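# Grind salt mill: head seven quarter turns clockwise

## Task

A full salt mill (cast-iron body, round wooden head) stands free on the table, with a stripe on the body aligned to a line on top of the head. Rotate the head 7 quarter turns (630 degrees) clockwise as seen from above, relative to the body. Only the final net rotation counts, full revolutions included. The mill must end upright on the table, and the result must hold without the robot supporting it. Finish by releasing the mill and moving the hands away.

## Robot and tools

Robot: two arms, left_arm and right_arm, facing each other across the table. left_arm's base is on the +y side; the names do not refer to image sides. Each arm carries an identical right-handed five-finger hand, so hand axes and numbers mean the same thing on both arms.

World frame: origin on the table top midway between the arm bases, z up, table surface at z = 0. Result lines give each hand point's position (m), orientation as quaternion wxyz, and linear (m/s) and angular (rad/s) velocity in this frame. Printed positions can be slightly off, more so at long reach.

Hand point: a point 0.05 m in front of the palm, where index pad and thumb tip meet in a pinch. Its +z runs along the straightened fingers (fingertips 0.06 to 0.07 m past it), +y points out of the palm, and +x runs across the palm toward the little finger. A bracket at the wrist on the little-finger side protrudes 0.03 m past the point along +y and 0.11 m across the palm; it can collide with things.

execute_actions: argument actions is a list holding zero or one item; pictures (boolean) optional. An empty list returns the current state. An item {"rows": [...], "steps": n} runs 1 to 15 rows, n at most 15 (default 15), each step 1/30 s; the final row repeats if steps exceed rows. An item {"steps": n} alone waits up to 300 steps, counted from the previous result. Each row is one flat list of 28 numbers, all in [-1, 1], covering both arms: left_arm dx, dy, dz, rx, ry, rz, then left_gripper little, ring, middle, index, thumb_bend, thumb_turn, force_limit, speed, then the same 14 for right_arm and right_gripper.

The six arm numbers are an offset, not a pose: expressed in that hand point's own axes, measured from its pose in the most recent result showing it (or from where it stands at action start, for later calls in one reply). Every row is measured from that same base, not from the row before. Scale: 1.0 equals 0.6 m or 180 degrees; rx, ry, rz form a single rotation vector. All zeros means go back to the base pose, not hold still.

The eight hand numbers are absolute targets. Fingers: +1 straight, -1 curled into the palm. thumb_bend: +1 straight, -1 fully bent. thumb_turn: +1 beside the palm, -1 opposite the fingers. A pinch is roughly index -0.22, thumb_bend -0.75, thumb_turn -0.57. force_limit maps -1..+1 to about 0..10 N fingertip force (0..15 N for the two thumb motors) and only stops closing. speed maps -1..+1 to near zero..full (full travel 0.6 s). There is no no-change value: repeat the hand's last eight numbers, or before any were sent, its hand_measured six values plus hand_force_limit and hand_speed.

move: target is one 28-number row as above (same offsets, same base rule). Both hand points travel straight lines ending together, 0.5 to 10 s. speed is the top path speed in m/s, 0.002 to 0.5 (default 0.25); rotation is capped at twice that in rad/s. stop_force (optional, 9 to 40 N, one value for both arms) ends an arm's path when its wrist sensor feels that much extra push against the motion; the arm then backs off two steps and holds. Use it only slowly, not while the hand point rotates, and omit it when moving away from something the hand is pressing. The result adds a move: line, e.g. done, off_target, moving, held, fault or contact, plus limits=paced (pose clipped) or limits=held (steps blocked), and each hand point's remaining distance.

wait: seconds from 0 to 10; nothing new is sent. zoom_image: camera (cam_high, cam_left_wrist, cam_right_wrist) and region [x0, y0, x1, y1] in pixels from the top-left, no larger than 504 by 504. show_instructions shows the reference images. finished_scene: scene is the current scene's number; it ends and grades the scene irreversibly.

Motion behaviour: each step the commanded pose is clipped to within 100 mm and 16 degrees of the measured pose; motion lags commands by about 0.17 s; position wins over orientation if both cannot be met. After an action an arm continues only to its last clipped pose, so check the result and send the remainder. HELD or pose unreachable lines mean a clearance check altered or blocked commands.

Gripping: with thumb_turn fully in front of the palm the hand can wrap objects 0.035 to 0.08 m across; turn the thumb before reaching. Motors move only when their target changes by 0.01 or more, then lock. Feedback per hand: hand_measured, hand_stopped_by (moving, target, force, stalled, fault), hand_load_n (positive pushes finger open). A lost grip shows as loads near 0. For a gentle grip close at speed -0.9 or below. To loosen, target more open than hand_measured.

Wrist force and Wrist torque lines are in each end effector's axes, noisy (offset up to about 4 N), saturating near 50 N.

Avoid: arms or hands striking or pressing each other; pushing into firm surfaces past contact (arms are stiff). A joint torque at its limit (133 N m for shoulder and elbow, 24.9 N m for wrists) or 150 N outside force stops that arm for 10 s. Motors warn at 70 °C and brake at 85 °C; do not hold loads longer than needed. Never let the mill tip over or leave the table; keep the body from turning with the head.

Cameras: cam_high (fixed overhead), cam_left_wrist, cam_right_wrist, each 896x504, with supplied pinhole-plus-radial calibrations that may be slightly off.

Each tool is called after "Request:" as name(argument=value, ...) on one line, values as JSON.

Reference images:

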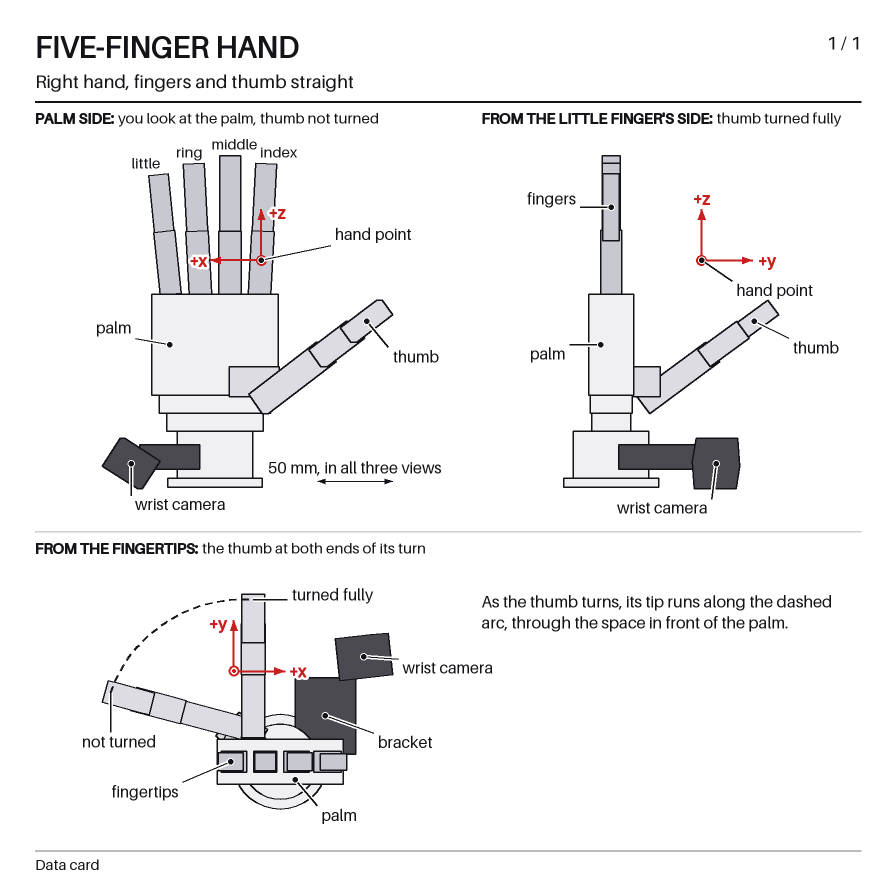

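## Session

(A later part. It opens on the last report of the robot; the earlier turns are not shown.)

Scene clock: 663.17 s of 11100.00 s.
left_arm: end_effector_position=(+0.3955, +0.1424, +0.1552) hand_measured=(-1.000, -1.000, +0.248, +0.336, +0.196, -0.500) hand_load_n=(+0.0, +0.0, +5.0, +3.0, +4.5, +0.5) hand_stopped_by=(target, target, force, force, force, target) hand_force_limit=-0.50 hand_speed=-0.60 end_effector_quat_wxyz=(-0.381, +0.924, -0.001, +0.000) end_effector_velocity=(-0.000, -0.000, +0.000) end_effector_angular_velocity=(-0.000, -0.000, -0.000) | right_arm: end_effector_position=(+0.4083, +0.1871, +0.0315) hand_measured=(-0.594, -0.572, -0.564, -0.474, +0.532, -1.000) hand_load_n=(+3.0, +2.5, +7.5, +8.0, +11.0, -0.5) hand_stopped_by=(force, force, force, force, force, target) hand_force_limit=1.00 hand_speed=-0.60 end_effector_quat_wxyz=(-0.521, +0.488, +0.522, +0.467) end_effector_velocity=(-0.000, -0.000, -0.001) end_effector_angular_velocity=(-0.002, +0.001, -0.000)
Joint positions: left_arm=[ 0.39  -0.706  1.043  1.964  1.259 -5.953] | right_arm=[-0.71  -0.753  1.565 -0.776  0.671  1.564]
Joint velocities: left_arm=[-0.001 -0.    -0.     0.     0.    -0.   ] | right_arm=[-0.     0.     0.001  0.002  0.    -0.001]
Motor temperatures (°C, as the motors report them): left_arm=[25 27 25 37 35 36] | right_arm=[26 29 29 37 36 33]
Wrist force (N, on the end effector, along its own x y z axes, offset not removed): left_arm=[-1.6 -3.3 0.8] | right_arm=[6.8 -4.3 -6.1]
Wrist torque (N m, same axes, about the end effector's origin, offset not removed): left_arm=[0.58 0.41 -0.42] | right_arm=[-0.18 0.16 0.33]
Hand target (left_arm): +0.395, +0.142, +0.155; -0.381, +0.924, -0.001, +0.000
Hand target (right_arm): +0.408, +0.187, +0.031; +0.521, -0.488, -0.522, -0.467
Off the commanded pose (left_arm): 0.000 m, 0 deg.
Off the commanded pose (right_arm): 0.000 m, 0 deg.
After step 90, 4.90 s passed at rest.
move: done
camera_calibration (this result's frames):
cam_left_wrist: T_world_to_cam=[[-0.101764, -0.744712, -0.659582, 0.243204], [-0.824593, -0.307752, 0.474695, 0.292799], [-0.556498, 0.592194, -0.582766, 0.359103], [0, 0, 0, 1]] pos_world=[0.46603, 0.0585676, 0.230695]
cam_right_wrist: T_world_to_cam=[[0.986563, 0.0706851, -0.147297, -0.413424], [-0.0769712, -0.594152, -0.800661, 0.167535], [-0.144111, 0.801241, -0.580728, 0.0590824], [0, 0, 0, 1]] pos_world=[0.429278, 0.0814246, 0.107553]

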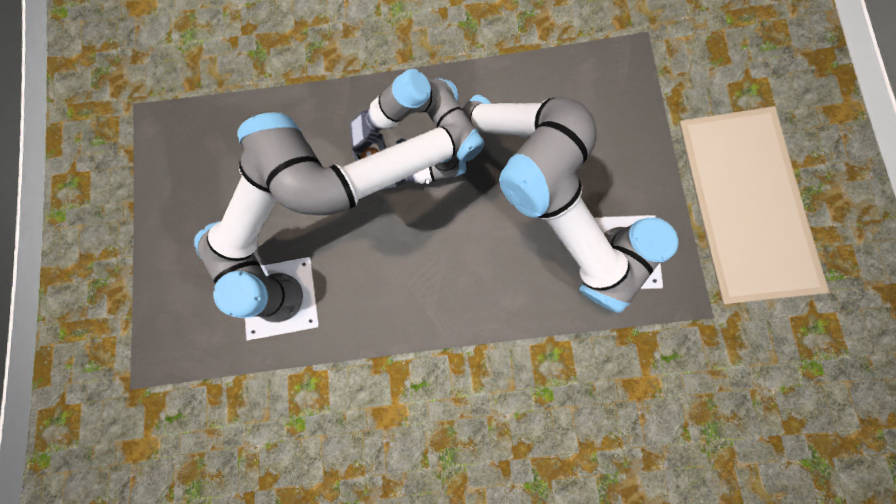

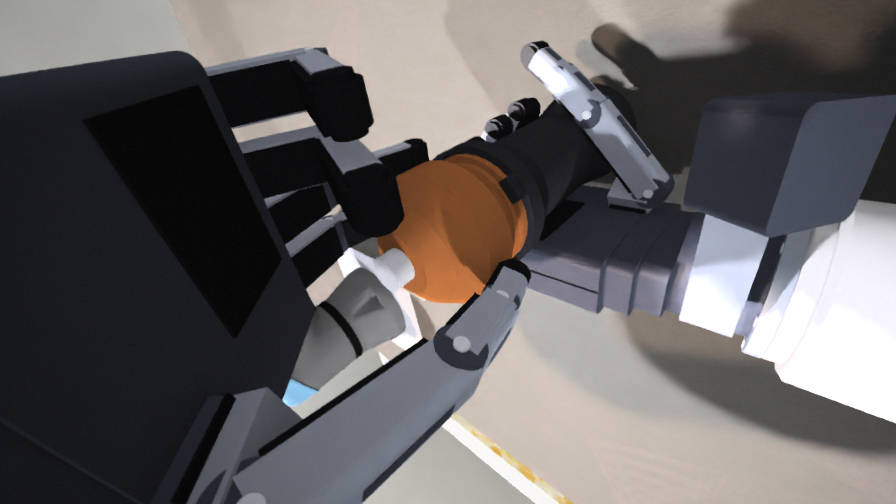

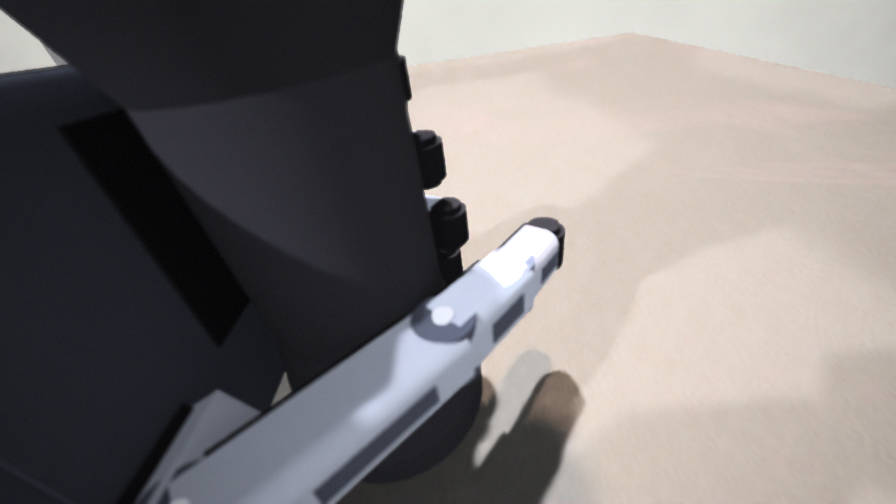

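Request:
zoom_image(camera="cam_left_wrist", region=[360, 120, 580, 330])

Region (360, 120, 580, 330) of cam_left_wrist's 896x504 image, scaled by 2.291, with more detail than that image has; it fills the top 481 rows of this view, and the rest is white.

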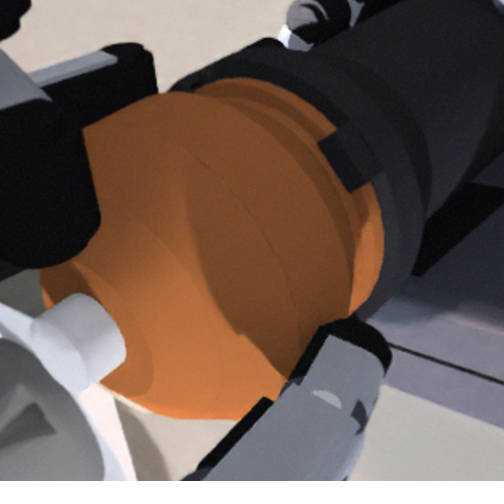

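Request:
move(target=[0,0,0,0,0,0,-1,-1,-1,-1,-1,-0.5,1,-0.8, 0,0,0,0,0,0,-1,-1,-1,-1,-1,-1,1,-0.6])

Scene clock: 671.83 s of 11100.00 s.
left_arm: end_effector_position=(+0.3955, +0.1425, +0.1552) hand_measured=(-1.000, -1.000, +0.230, +0.314, +0.158, -0.500) hand_load_n=(+0.0, +0.0, +10.0, +12.0, +14.0, +0.0) hand_stopped_by=(target, target, force, force, force, target) hand_force_limit=1.00 hand_speed=-0.80 end_effector_quat_wxyz=(-0.381, +0.924, -0.001, +0.000) end_effector_velocity=(+0.000, +0.000, +0.000) end_effector_angular_velocity=(+0.001, +0.001, -0.000) | right_arm: end_effector_position=(+0.4083, +0.1871, +0.0314) hand_measured=(-0.594, -0.572, -0.564, -0.474, +0.532, -1.000) hand_load_n=(+1.5, +1.5, +6.5, +7.5, +11.0, +0.0) hand_stopped_by=(force, force, force, force, force, target) hand_force_limit=1.00 hand_speed=-0.60 end_effector_quat_wxyz=(-0.521, +0.488, +0.522, +0.467) end_effector_velocity=(-0.000, +0.000, +0.000) end_effector_angular_velocity=(+0.000, -0.001, +0.000)
Joint positions: left_arm=[ 0.39  -0.706  1.043  1.964  1.259 -5.953] | right_arm=[-0.71  -0.753  1.565 -0.776  0.671  1.564]
Joint velocities: left_arm=[ 0.     0.    -0.     0.001 -0.     0.   ] | right_arm=[ 0.    -0.     0.    -0.001 -0.    -0.   ]
Motor temperatures (°C, as the motors report them): left_arm=[25 27 25 37 35 36] | right_arm=[26 29 29 37 36 33]
Wrist force (N, on the end effector, along its own x y z axes, offset not removed): left_arm=[-0.5 -5.4 7.1] | right_arm=[12.2 -5.3 -11.8]
Wrist torque (N m, same axes, about the end effector's origin, offset not removed): left_arm=[0.85 0.00 -0.21] | right_arm=[-0.24 0.09 0.41]
Hand target (left_arm): +0.395, +0.142, +0.155; -0.381, +0.924, -0.001, +0.000
Hand target (right_arm): +0.408, +0.187, +0.031; +0.521, -0.488, -0.522, -0.467
Off the commanded pose (left_arm): 0.000 m, 0 deg.
Off the commanded pose (right_arm): 0.000 m, 0 deg.
After step 90, 4.97 s passed at rest.
move: done
camera_calibration (this result's frames):
cam_left_wrist: T_world_to_cam=[[-0.101708, -0.744723, -0.659578, 0.243203], [-0.824573, -0.307808, 0.474694, 0.292831], [-0.556539, 0.592151, -0.582771, 0.359125], [0, 0, 0, 1]] pos_world=[0.466063, 0.0585982, 0.230695]
cam_right_wrist: T_world_to_cam=[[0.986557, 0.0706776, -0.14734, -0.413418], [-0.0770052, -0.594183, -0.800635, 0.167525], [-0.144134, 0.801218, -0.580753, 0.0590824], [0, 0, 0, 1]] pos_world=[0.429276, 0.0814223, 0.107526]

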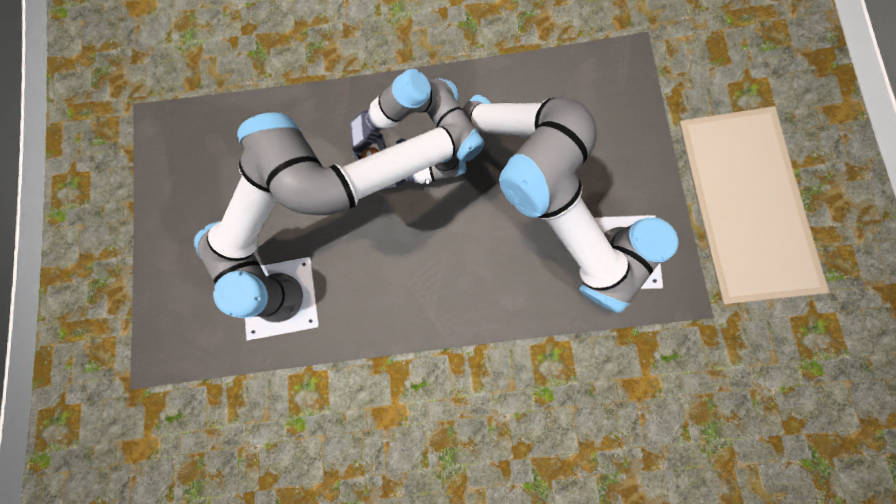

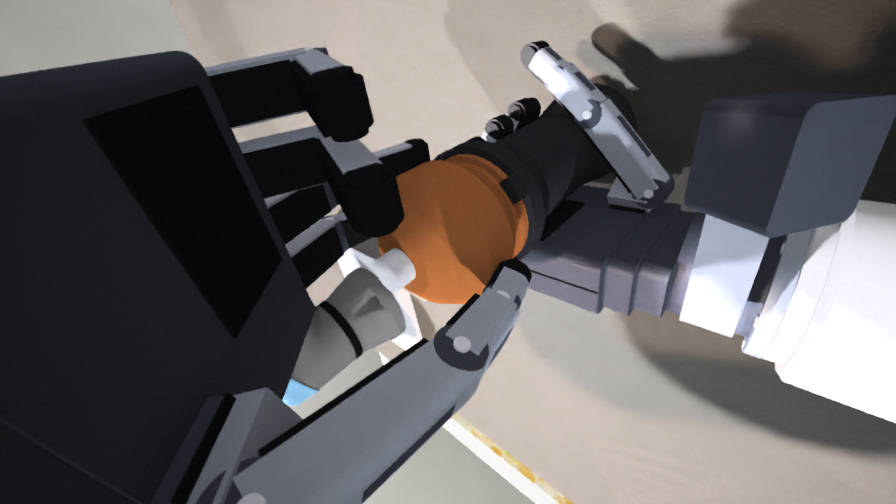

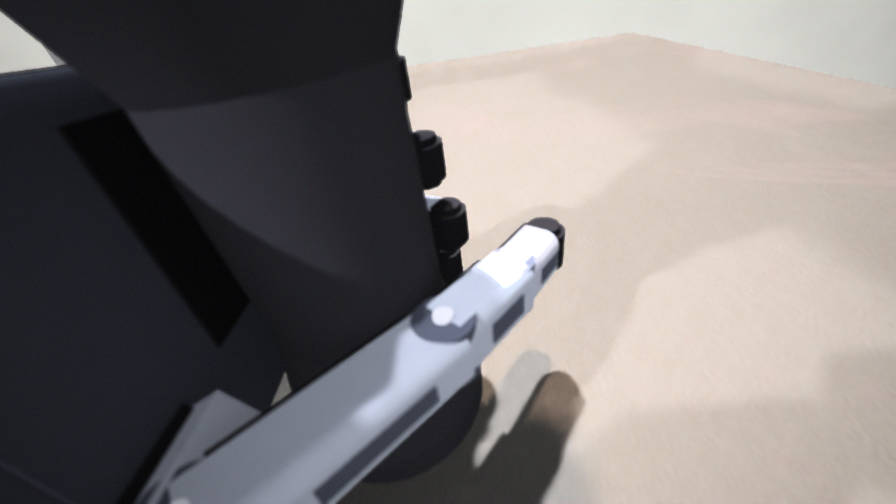

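Request:
move(target=[0,-0.0012,0.0012,0,0,0,-1,-1,-1,-1,-1,-0.5,1,-0.8, 0,0,0,0,0,0,-0.98,-0.98,-0.98,-0.98,-0.98,-1,1,-0.8], speed=0.01)

Request:
move(target=[0,0,0,0,0.0783,0.0789,-1,-1,-1,-1,-1,-0.5,1,-0.8, 0,0,0,0,0,0,-0.98,-0.98,-0.98,-0.98,-0.98,-1,1,-0.8], speed=0.15)

Scene clock: 681.73 s of 11100.00 s.
left_arm: end_effector_position=(+0.3955, +0.1434, +0.1552) hand_measured=(-1.000, -1.000, +0.230, +0.314, +0.160, -0.500) hand_load_n=(+0.0, +0.0, +5.5, +6.5, +17.5, +0.0) hand_stopped_by=(target, target, force, force, force, target) hand_force_limit=1.00 hand_speed=-0.80 end_effector_quat_wxyz=(-0.381, +0.924, -0.001, +0.000) end_effector_velocity=(+0.000, +0.001, -0.000) end_effector_angular_velocity=(+0.001, -0.001, +0.001) | right_arm: end_effector_position=(+0.4083, +0.1871, +0.0315) hand_measured=(-0.622, -0.594, -0.572, -0.482, +0.500, -1.000) hand_load_n=(+12.5, +11.5, +9.0, +10.0, +14.5, -0.5) hand_stopped_by=(force, force, force, force, force, target) hand_force_limit=1.00 hand_speed=-0.80 end_effector_quat_wxyz=(-0.521, +0.488, +0.522, +0.467) end_effector_velocity=(-0.000, -0.000, -0.000) end_effector_angular_velocity=(-0.001, +0.001, -0.001)
Joint positions: left_arm=[ 0.39  -0.708  1.046  1.962  1.259 -5.952] | right_arm=[-0.71  -0.753  1.565 -0.776  0.671  1.564]
Joint velocities: left_arm=[ 0.001 -0.001  0.003 -0.001 -0.    -0.001] | right_arm=[ 0.    -0.     0.001  0.002  0.001 -0.   ]
Motor temperatures (°C, as the motors report them): left_arm=[25 27 25 37 35 36] | right_arm=[26 29 29 37 36 33]
Wrist force (N, on the end effector, along its own x y z axes, offset not removed): left_arm=[0.0 2.5 -9.2] | right_arm=[9.0 5.0 8.3]
Wrist torque (N m, same axes, about the end effector's origin, offset not removed): left_arm=[0.27 -0.04 -0.20] | right_arm=[0.21 -1.49 0.42]
Hand target (left_arm): +0.396, +0.143, +0.155; -0.381, +0.924, -0.001, +0.000
Hand target (right_arm): +0.408, +0.187, +0.031; +0.521, -0.488, -0.522, -0.467
Off the commanded pose (left_arm): 0.000 m, 0 deg.
Off the commanded pose (right_arm): 0.000 m, 0 deg.
After step 90, 6.20 s passed at rest.
move: done
camera_calibration (this result's frames):
cam_left_wrist: T_world_to_cam=[[-0.101769, -0.744752, -0.659536, 0.243893], [-0.824585, -0.307727, 0.474724, 0.293059], [-0.556509, 0.592155, -0.582795, 0.358551], [0, 0, 0, 1]] pos_world=[0.466009, 0.0595043, 0.230695]
cam_right_wrist: T_world_to_cam=[[0.986569, 0.07068, -0.147263, -0.41343], [-0.0769516, -0.594128, -0.800681, 0.167542], [-0.144085, 0.801259, -0.580709, 0.0590781], [0, 0, 0, 1]] pos_world=[0.429282, 0.0814258, 0.107572]

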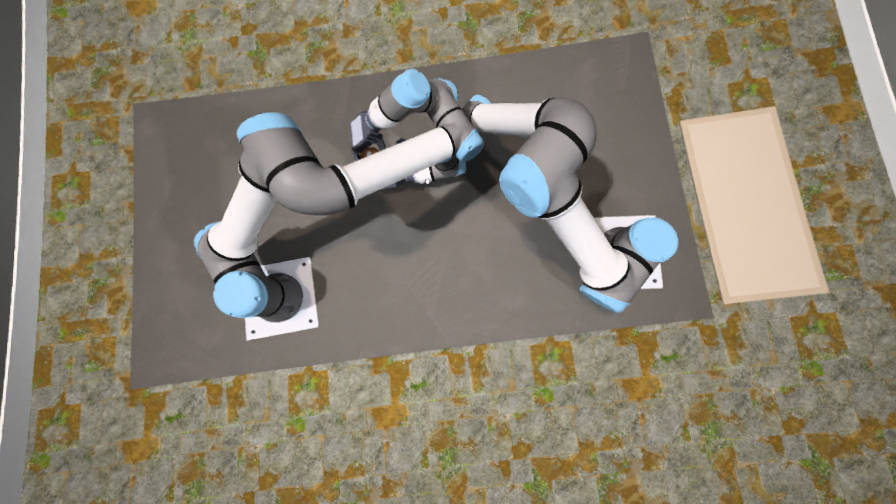

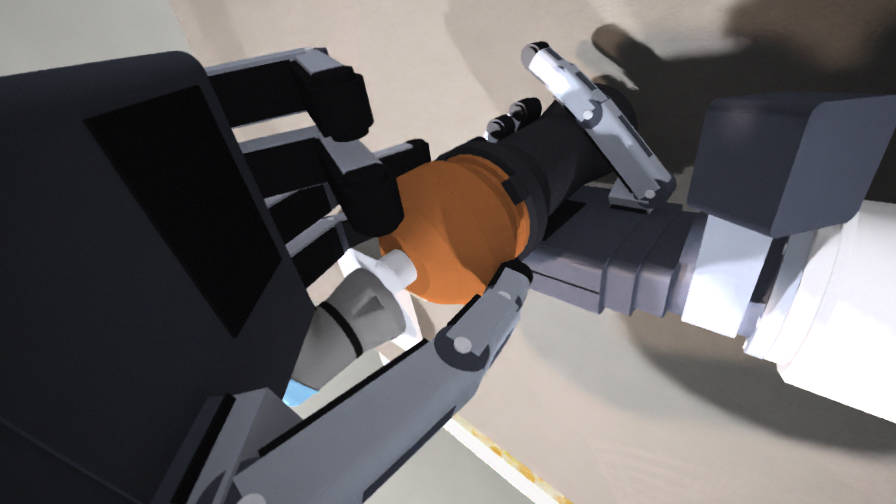

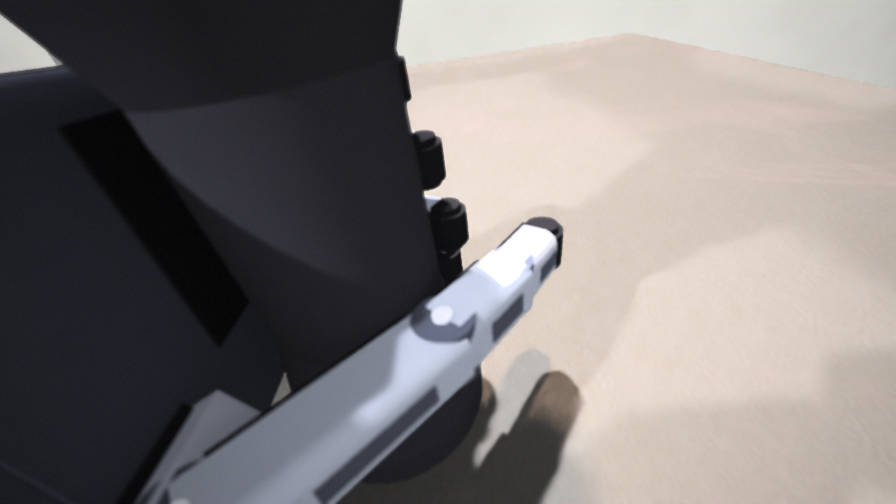

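Scene clock: 683.33 s of 11100.00 s.
left_arm: end_effector_position=(+0.3955, +0.1433, +0.1553) hand_measured=(-1.000, -1.000, +0.230, +0.312, +0.162, -0.500) hand_load_n=(+0.0, +0.0, +3.0, +4.5, +20.5, -3.0) hand_stopped_by=(target, target, force, force, force, target) hand_force_limit=1.00 hand_speed=-0.80 end_effector_quat_wxyz=(-0.376, +0.910, -0.161, +0.066) end_effector_velocity=(-0.000, +0.000, +0.000) end_effector_angular_velocity=(+0.000, +0.001, -0.016) | right_arm: end_effector_position=(+0.4083, +0.1871, +0.0315) hand_measured=(-0.622, -0.594, -0.572, -0.482, +0.500, -1.000) hand_load_n=(+15.0, +13.5, +10.0, +10.0, +14.0, -1.0) hand_stopped_by=(force, force, force, force, force, target) hand_force_limit=1.00 hand_speed=-0.80 end_effector_quat_wxyz=(-0.521, +0.488, +0.522, +0.467) end_effector_velocity=(+0.000, +0.000, +0.000) end_effector_angular_velocity=(+0.000, +0.001, -0.000)
Joint positions: left_arm=[ 0.317 -0.766  1.135  1.842  1.085 -5.722] | right_arm=[-0.71  -0.753  1.565 -0.776  0.671  1.564]
Joint velocities: left_arm=[-0.004 -0.004  0.005 -0.007 -0.007  0.011] | right_arm=[-0.     0.    -0.001 -0.     0.     0.001]
Motor temperatures (°C, as the motors report them): left_arm=[25 27 25 37 35 36] | right_arm=[26 29 29 37 36 33]
Wrist force (N, on the end effector, along its own x y z axes, offset not removed): left_arm=[-5.4 6.8 -20.6] | right_arm=[-1.6 12.2 19.7]
Wrist torque (N m, same axes, about the end effector's origin, offset not removed): left_arm=[0.55 0.07 -0.43] | right_arm=[-0.32 -1.19 1.03]
Hand target (left_arm): +0.395, +0.143, +0.155; -0.376, +0.910, -0.161, +0.066
Hand target (right_arm): +0.408, +0.187, +0.031; +0.521, -0.488, -0.522, -0.467
Off the commanded pose (left_arm): 0.000 m, 0 deg.
Off the commanded pose (right_arm): 0.000 m, 0 deg.
move: done
camera_calibration (this result's frames):
cam_left_wrist: T_world_to_cam=[[-0.349317, -0.665471, -0.65964, 0.330434], [-0.879988, -0.00883128, 0.474913, 0.27207], [-0.321867, 0.746371, -0.582522, 0.243701], [0, 0, 0, 1]] pos_world=[0.433284, 0.0404057, 0.230719]
cam_right_wrist: T_world_to_cam=[[0.986567, 0.0706741, -0.147277, -0.413427], [-0.0769646, -0.594138, -0.800673, 0.167545], [-0.14409, 0.801253, -0.580717, 0.0590807], [0, 0, 0, 1]] pos_world=[0.429282, 0.0814248, 0.10757]

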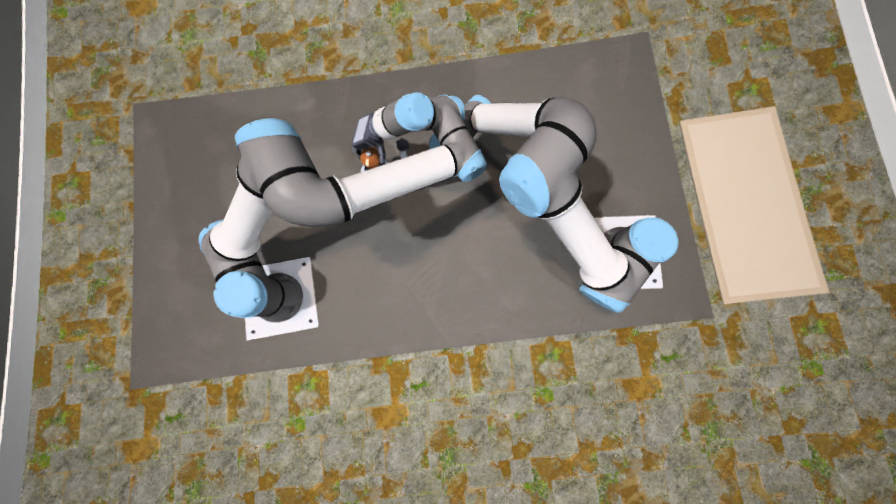

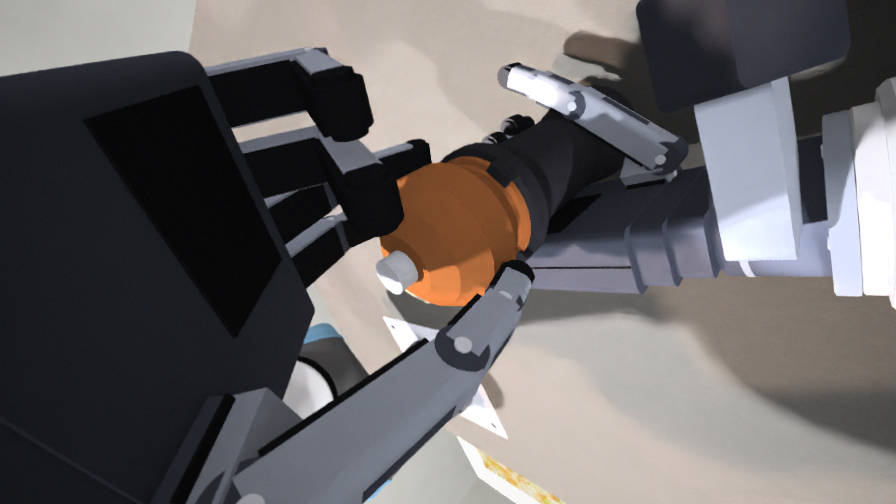

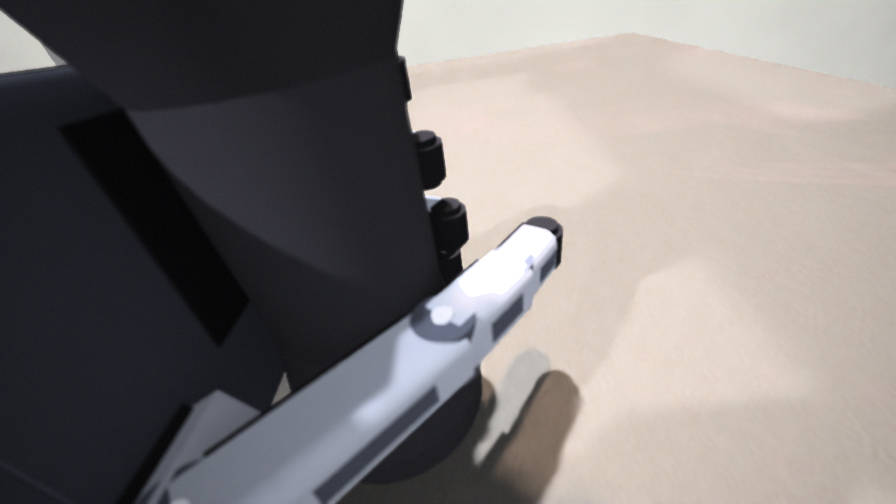

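Request:
zoom_image(camera="cam_high", region=[330, 110, 430, 190])

Request:
zoom_image(camera="cam_left_wrist", region=[360, 120, 580, 330])

Region (330, 110, 430, 190) of cam_high's 896x504 image, scaled by 5.040, with more detail than that image has; it fills the top 403 rows of this view, and the rest is white.

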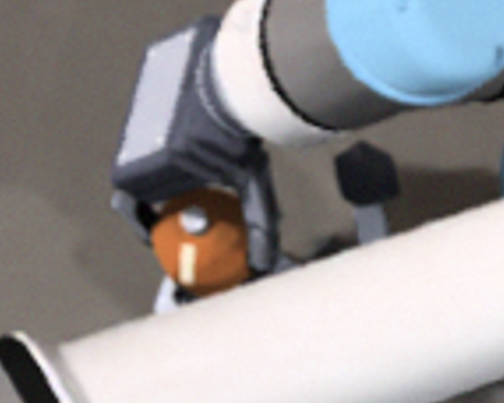

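Region (360, 120, 580, 330) of cam_left_wrist's 896x504 image, scaled by 2.291, with more detail than that image has; it fills the top 481 rows of this view, and the rest is white.

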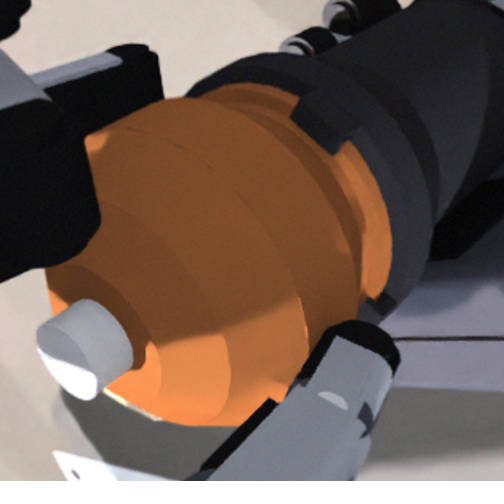

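Request:
move(target=[-0.0039,0.0035,-0.0035,0,0.1566,0.1576,-1,-1,-1,-1,-1,-0.5,1,-0.8, 0,0,0,0,0,0,-0.98,-0.98,-0.98,-0.98,-0.98,-1,1,-0.8], speed=0.25)

Scene clock: 743.50 s of 11100.00 s.
left_arm: end_effector_position=(+0.3923, +0.1412, +0.1555) hand_measured=(-1.000, -1.000, +0.230, +0.312, +0.162, -0.500) hand_load_n=(+0.0, +0.0, +1.5, +7.5, +18.5, -2.0) hand_stopped_by=(target, target, force, force, force, target) hand_force_limit=1.00 hand_speed=-0.80 end_effector_quat_wxyz=(-0.331, +0.801, -0.461, +0.190) end_effector_velocity=(-0.000, +0.000, -0.000) end_effector_angular_velocity=(-0.003, +0.003, -0.016) | right_arm: end_effector_position=(+0.4083, +0.1871, +0.0315) hand_measured=(-0.622, -0.594, -0.572, -0.482, +0.500, -1.000) hand_load_n=(+12.5, +11.5, +9.0, +9.5, +14.0, +0.0) hand_stopped_by=(force, force, force, force, force, target) hand_force_limit=1.00 hand_speed=-0.80 end_effector_quat_wxyz=(-0.521, +0.488, +0.522, +0.467) end_effector_velocity=(+0.000, +0.000, +0.000) end_effector_angular_velocity=(+0.000, -0.003, -0.000)
Joint positions: left_arm=[ 0.19  -0.948  1.366  1.421  0.825 -5.095] | right_arm=[-0.71  -0.753  1.565 -0.776  0.671  1.564]
Joint velocities: left_arm=[-0.001 -0.007  0.007 -0.016 -0.001  0.02 ] | right_arm=[ 0.    -0.     0.    -0.     0.    -0.003]
Motor temperatures (°C, as the motors report them): left_arm=[25 27 25 37 35 36] | right_arm=[26 29 29 37 36 33]
Wrist force (N, on the end effector, along its own x y z axes, offset not removed): left_arm=[-7.0 4.5 -14.5] | right_arm=[7.0 10.5 -1.8]
Wrist torque (N m, same axes, about the end effector's origin, offset not removed): left_arm=[0.26 0.15 -0.48] | right_arm=[0.28 -0.51 1.57]
Hand target (left_arm): +0.392, +0.141, +0.155; -0.331, +0.801, -0.462, +0.190
Hand target (right_arm): +0.408, +0.187, +0.031; +0.521, -0.488, -0.522, -0.467
Off the commanded pose (left_arm): 0.000 m, 0 deg.
Off the commanded pose (right_arm): 0.000 m, 0 deg.
After step 90, 55.23 s passed at rest.
move: done
camera_calibration (this result's frames):
cam_left_wrist: T_world_to_cam=[[-0.694485, -0.286638, -0.659947, 0.409994], [-0.681288, 0.556937, 0.475046, 0.111296], [0.231382, 0.779526, -0.582067, 0.0225402], [0, 0, 0, 1]] pos_world=[0.355344, 0.0379642, 0.230823]
cam_right_wrist: T_world_to_cam=[[0.98657, 0.0706636, -0.147263, -0.413431], [-0.0769611, -0.594127, -0.800681, 0.167546], [-0.144072, 0.801261, -0.580709, 0.0590734], [0, 0, 0, 1]] pos_world=[0.429284, 0.0814248, 0.107572]

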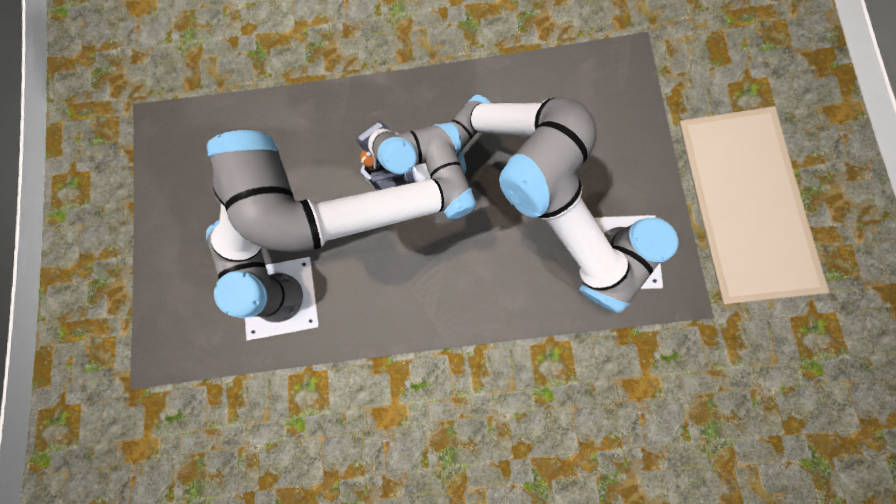

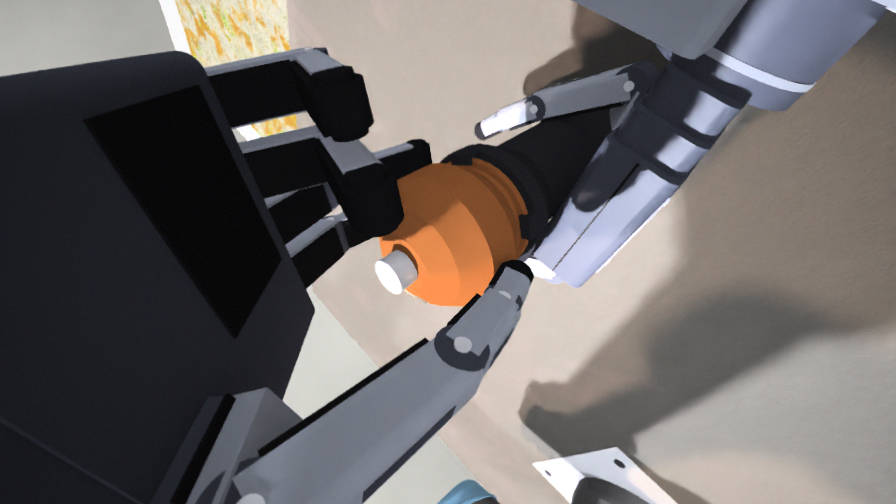

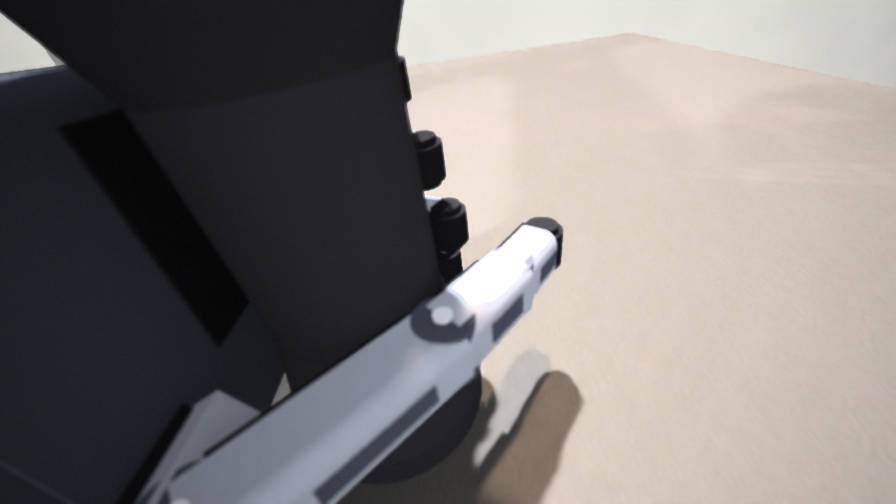

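Request:
move(target=[-0.0080,-0.0008,0.0020,0,0,0,-1,-1,0.45,0.45,0.5,-0.5,1,1, 0,0,0,0,0,0,-0.98,-0.98,-0.98,-0.98,-0.98,-1,1,-0.8], speed=0.012)

Request:
move(target=[0,0,0,0,0,0,-1,-1,-1,-1,-1,-0.5,1,-0.65, 0,0,0,0,0,0,-0.98,-0.98,-0.98,-0.98,-0.98,-1,1,-0.8])

Scene clock: 801.47 s of 11100.00 s.
left_arm: end_effector_position=(+0.3910, +0.1457, +0.1550) hand_measured=(-1.000, -1.000, +0.450, +0.450, +0.500, -0.500) hand_load_n=(+0.0, +0.0, +0.0, +0.0, +0.0, +0.0) hand_stopped_by=(target, target, target, target, target, target) hand_force_limit=1.00 hand_speed=1.00 end_effector_quat_wxyz=(-0.331, +0.801, -0.461, +0.190) end_effector_velocity=(-0.001, +0.002, -0.000) end_effector_angular_velocity=(-0.001, -0.001, +0.001) | right_arm: end_effector_position=(+0.4083, +0.1871, +0.0315) hand_measured=(-0.622, -0.594, -0.572, -0.482, +0.500, -1.000) hand_load_n=(+12.0, +11.0, +8.5, +9.5, +14.5, -0.5) hand_stopped_by=(force, force, force, force, force, target) hand_force_limit=1.00 hand_speed=-0.80 end_effector_quat_wxyz=(-0.521, +0.488, +0.522, +0.467) end_effector_velocity=(+0.000, +0.000, +0.000) end_effector_angular_velocity=(+0.000, +0.001, -0.000)
Joint positions: left_arm=[ 0.189 -0.958  1.384  1.413  0.825 -5.095] | right_arm=[-0.71  -0.753  1.565 -0.776  0.671  1.564]
Joint velocities: left_arm=[-0.    -0.005  0.01  -0.004 -0.    -0.002] | right_arm=[-0.     0.    -0.    -0.     0.     0.001]
Motor temperatures (°C, as the motors report them): left_arm=[25 27 25 37 35 36] | right_arm=[26 29 29 37 36 33]
Wrist force (N, on the end effector, along its own x y z axes, offset not removed): left_arm=[0.1 -2.0 -4.1] | right_arm=[11.1 -0.4 -5.9]
Wrist torque (N m, same axes, about the end effector's origin, offset not removed): left_arm=[-0.01 0.14 -0.17] | right_arm=[0.16 -0.83 0.33]
Hand target (left_arm): +0.391, +0.146, +0.155; -0.331, +0.801, -0.461, +0.190
Hand target (right_arm): +0.408, +0.187, +0.031; +0.521, -0.488, -0.522, -0.467
Off the commanded pose (left_arm): 0.000 m, 0 deg.
Off the commanded pose (right_arm): 0.000 m, 0 deg.
After step 90, 54.27 s passed at rest.
move: done
camera_calibration (this result's frames):
cam_left_wrist: T_world_to_cam=[[-0.694518, -0.286587, -0.659933, 0.410069], [-0.681238, 0.556985, 0.475059, 0.108127], [0.231427, 0.779509, -0.582071, 0.0190628], [0, 0, 0, 1]] pos_world=[0.354049, 0.0424355, 0.230347]
cam_right_wrist: T_world_to_cam=[[0.986567, 0.0706638, -0.147283, -0.413427], [-0.0769747, -0.594142, -0.800669, 0.167548], [-0.144085, 0.801251, -0.580721, 0.0590796], [0, 0, 0, 1]] pos_world=[0.429282, 0.0814238, 0.107568]

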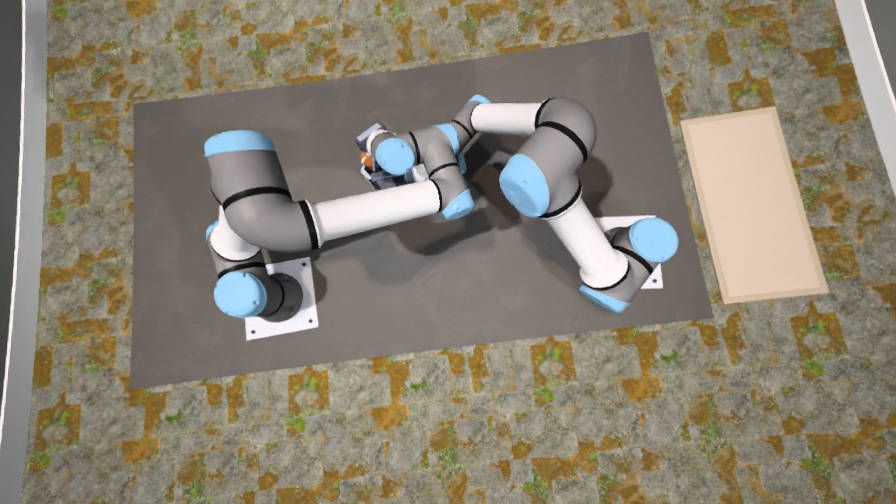

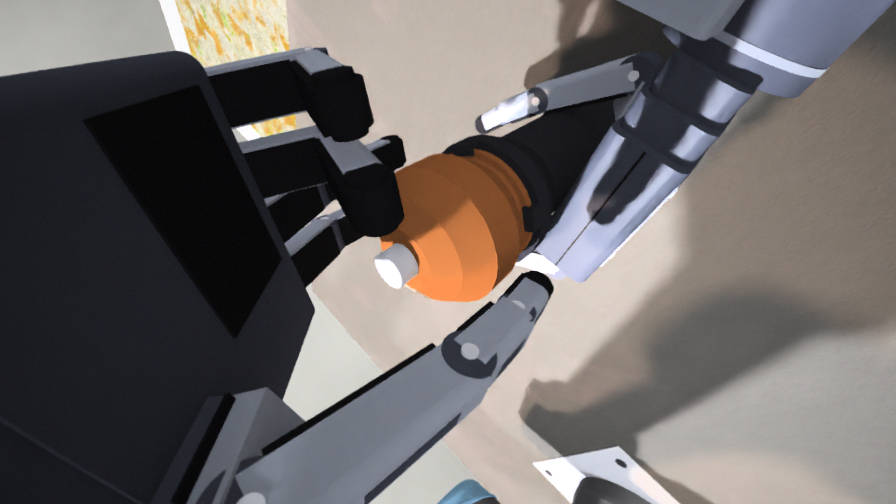

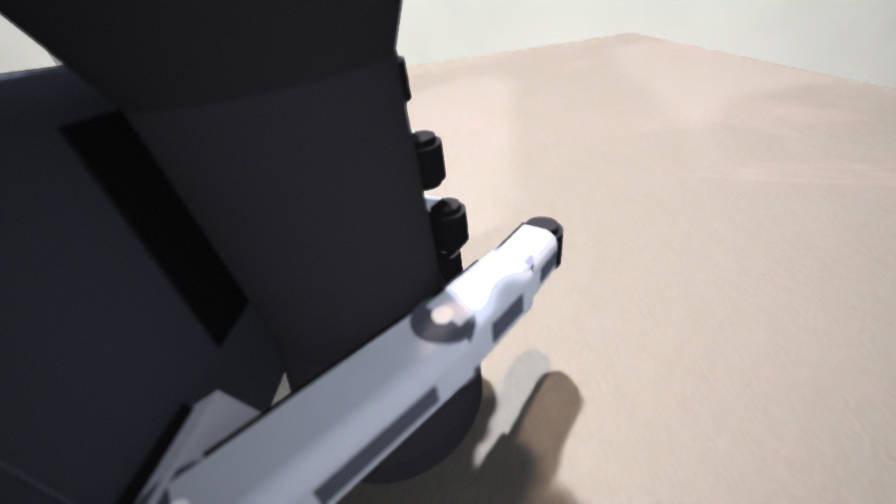

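Scene clock: 802.53 s of 11100.00 s.
left_arm: end_effector_position=(+0.3910, +0.1457, +0.1550) hand_measured=(-1.000, -1.000, +0.194, +0.264, +0.246, -0.500) hand_load_n=(+0.0, +0.0, +14.0, +10.0, +14.0, +1.0) hand_stopped_by=(target, target, force, force, force, target) hand_force_limit=1.00 hand_speed=-0.65 end_effector_quat_wxyz=(-0.331, +0.801, -0.461, +0.190) end_effector_velocity=(+0.000, +0.000, +0.000) end_effector_angular_velocity=(-0.001, -0.000, +0.001) | right_arm: end_effector_position=(+0.4083, +0.1871, +0.0315) hand_measured=(-0.622, -0.594, -0.572, -0.482, +0.500, -1.000) hand_load_n=(+10.5, +10.0, +8.0, +9.0, +14.0, -1.5) hand_stopped_by=(force, force, force, force, force, target) hand_force_limit=1.00 hand_speed=-0.80 end_effector_quat_wxyz=(-0.521, +0.488, +0.522, +0.467) end_effector_velocity=(-0.000, -0.000, -0.000) end_effector_angular_velocity=(-0.001, +0.001, +0.000)
Joint positions: left_arm=[ 0.189 -0.958  1.384  1.413  0.825 -5.095] | right_arm=[-0.71  -0.753  1.565 -0.776  0.671  1.564]
Joint velocities: left_arm=[ 0.001  0.    -0.001  0.     0.    -0.   ] | right_arm=[-0.     0.     0.     0.001 -0.     0.   ]
Motor temperatures (°C, as the motors report them): left_arm=[25 27 25 37 35 36] | right_arm=[26 29 29 37 36 33]
Wrist force (N, on the end effector, along its own x y z axes, offset not removed): left_arm=[-1.7 -8.2 9.3] | right_arm=[12.8 -8.3 -8.8]
Wrist torque (N m, same axes, about the end effector's origin, offset not removed): left_arm=[0.75 0.04 -0.27] | right_arm=[-0.25 -0.21 -0.80]
Hand target (left_arm): +0.391, +0.146, +0.155; -0.331, +0.801, -0.461, +0.190
Hand target (right_arm): +0.408, +0.187, +0.031; +0.521, -0.488, -0.522, -0.467
Off the commanded pose (left_arm): 0.000 m, 0 deg.
Off the commanded pose (right_arm): 0.000 m, 0 deg.
move: done
camera_calibration (this result's frames):
cam_left_wrist: T_world_to_cam=[[-0.694487, -0.286598, -0.659961, 0.410069], [-0.681268, 0.556969, 0.475037, 0.10814], [0.231434, 0.779517, -0.582058, 0.0190645], [0, 0, 0, 1]] pos_world=[0.354048, 0.0424333, 0.230356]
cam_right_wrist: T_world_to_cam=[[0.986567, 0.0706626, -0.147283, -0.413427], [-0.0769753, -0.594141, -0.800669, 0.167548], [-0.144084, 0.801251, -0.580721, 0.0590792], [0, 0, 0, 1]] pos_world=[0.429283, 0.0814239, 0.107568]

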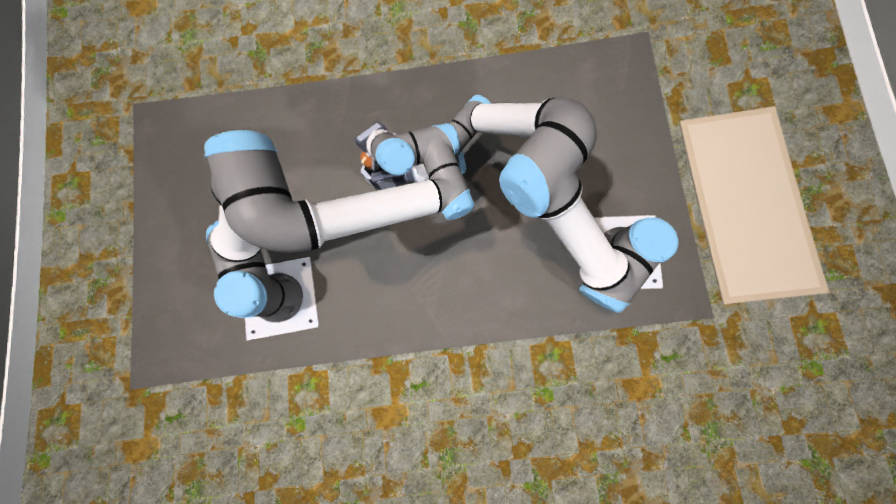

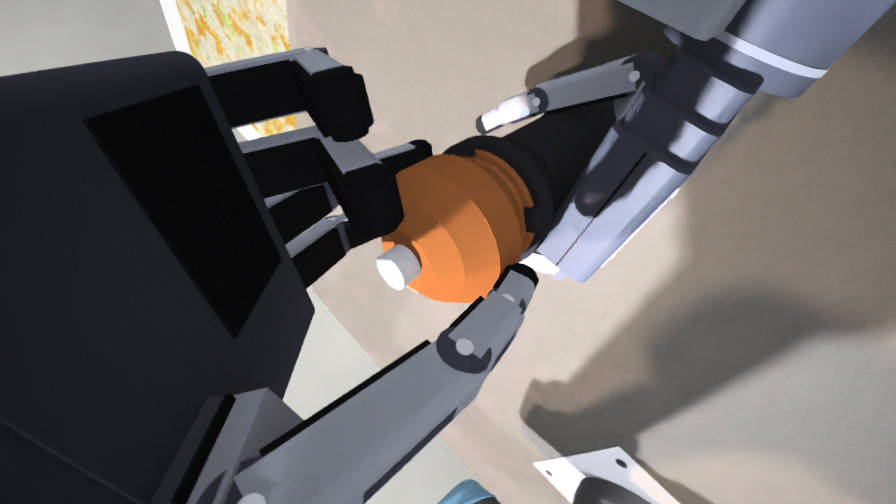

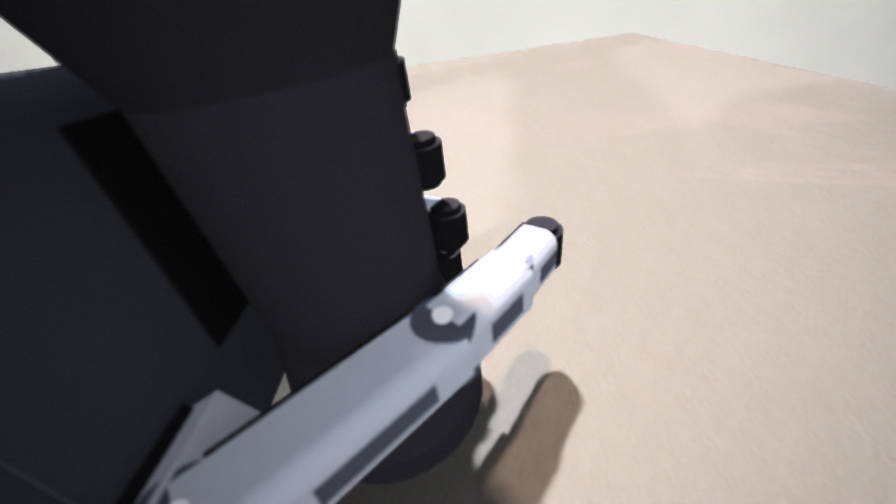

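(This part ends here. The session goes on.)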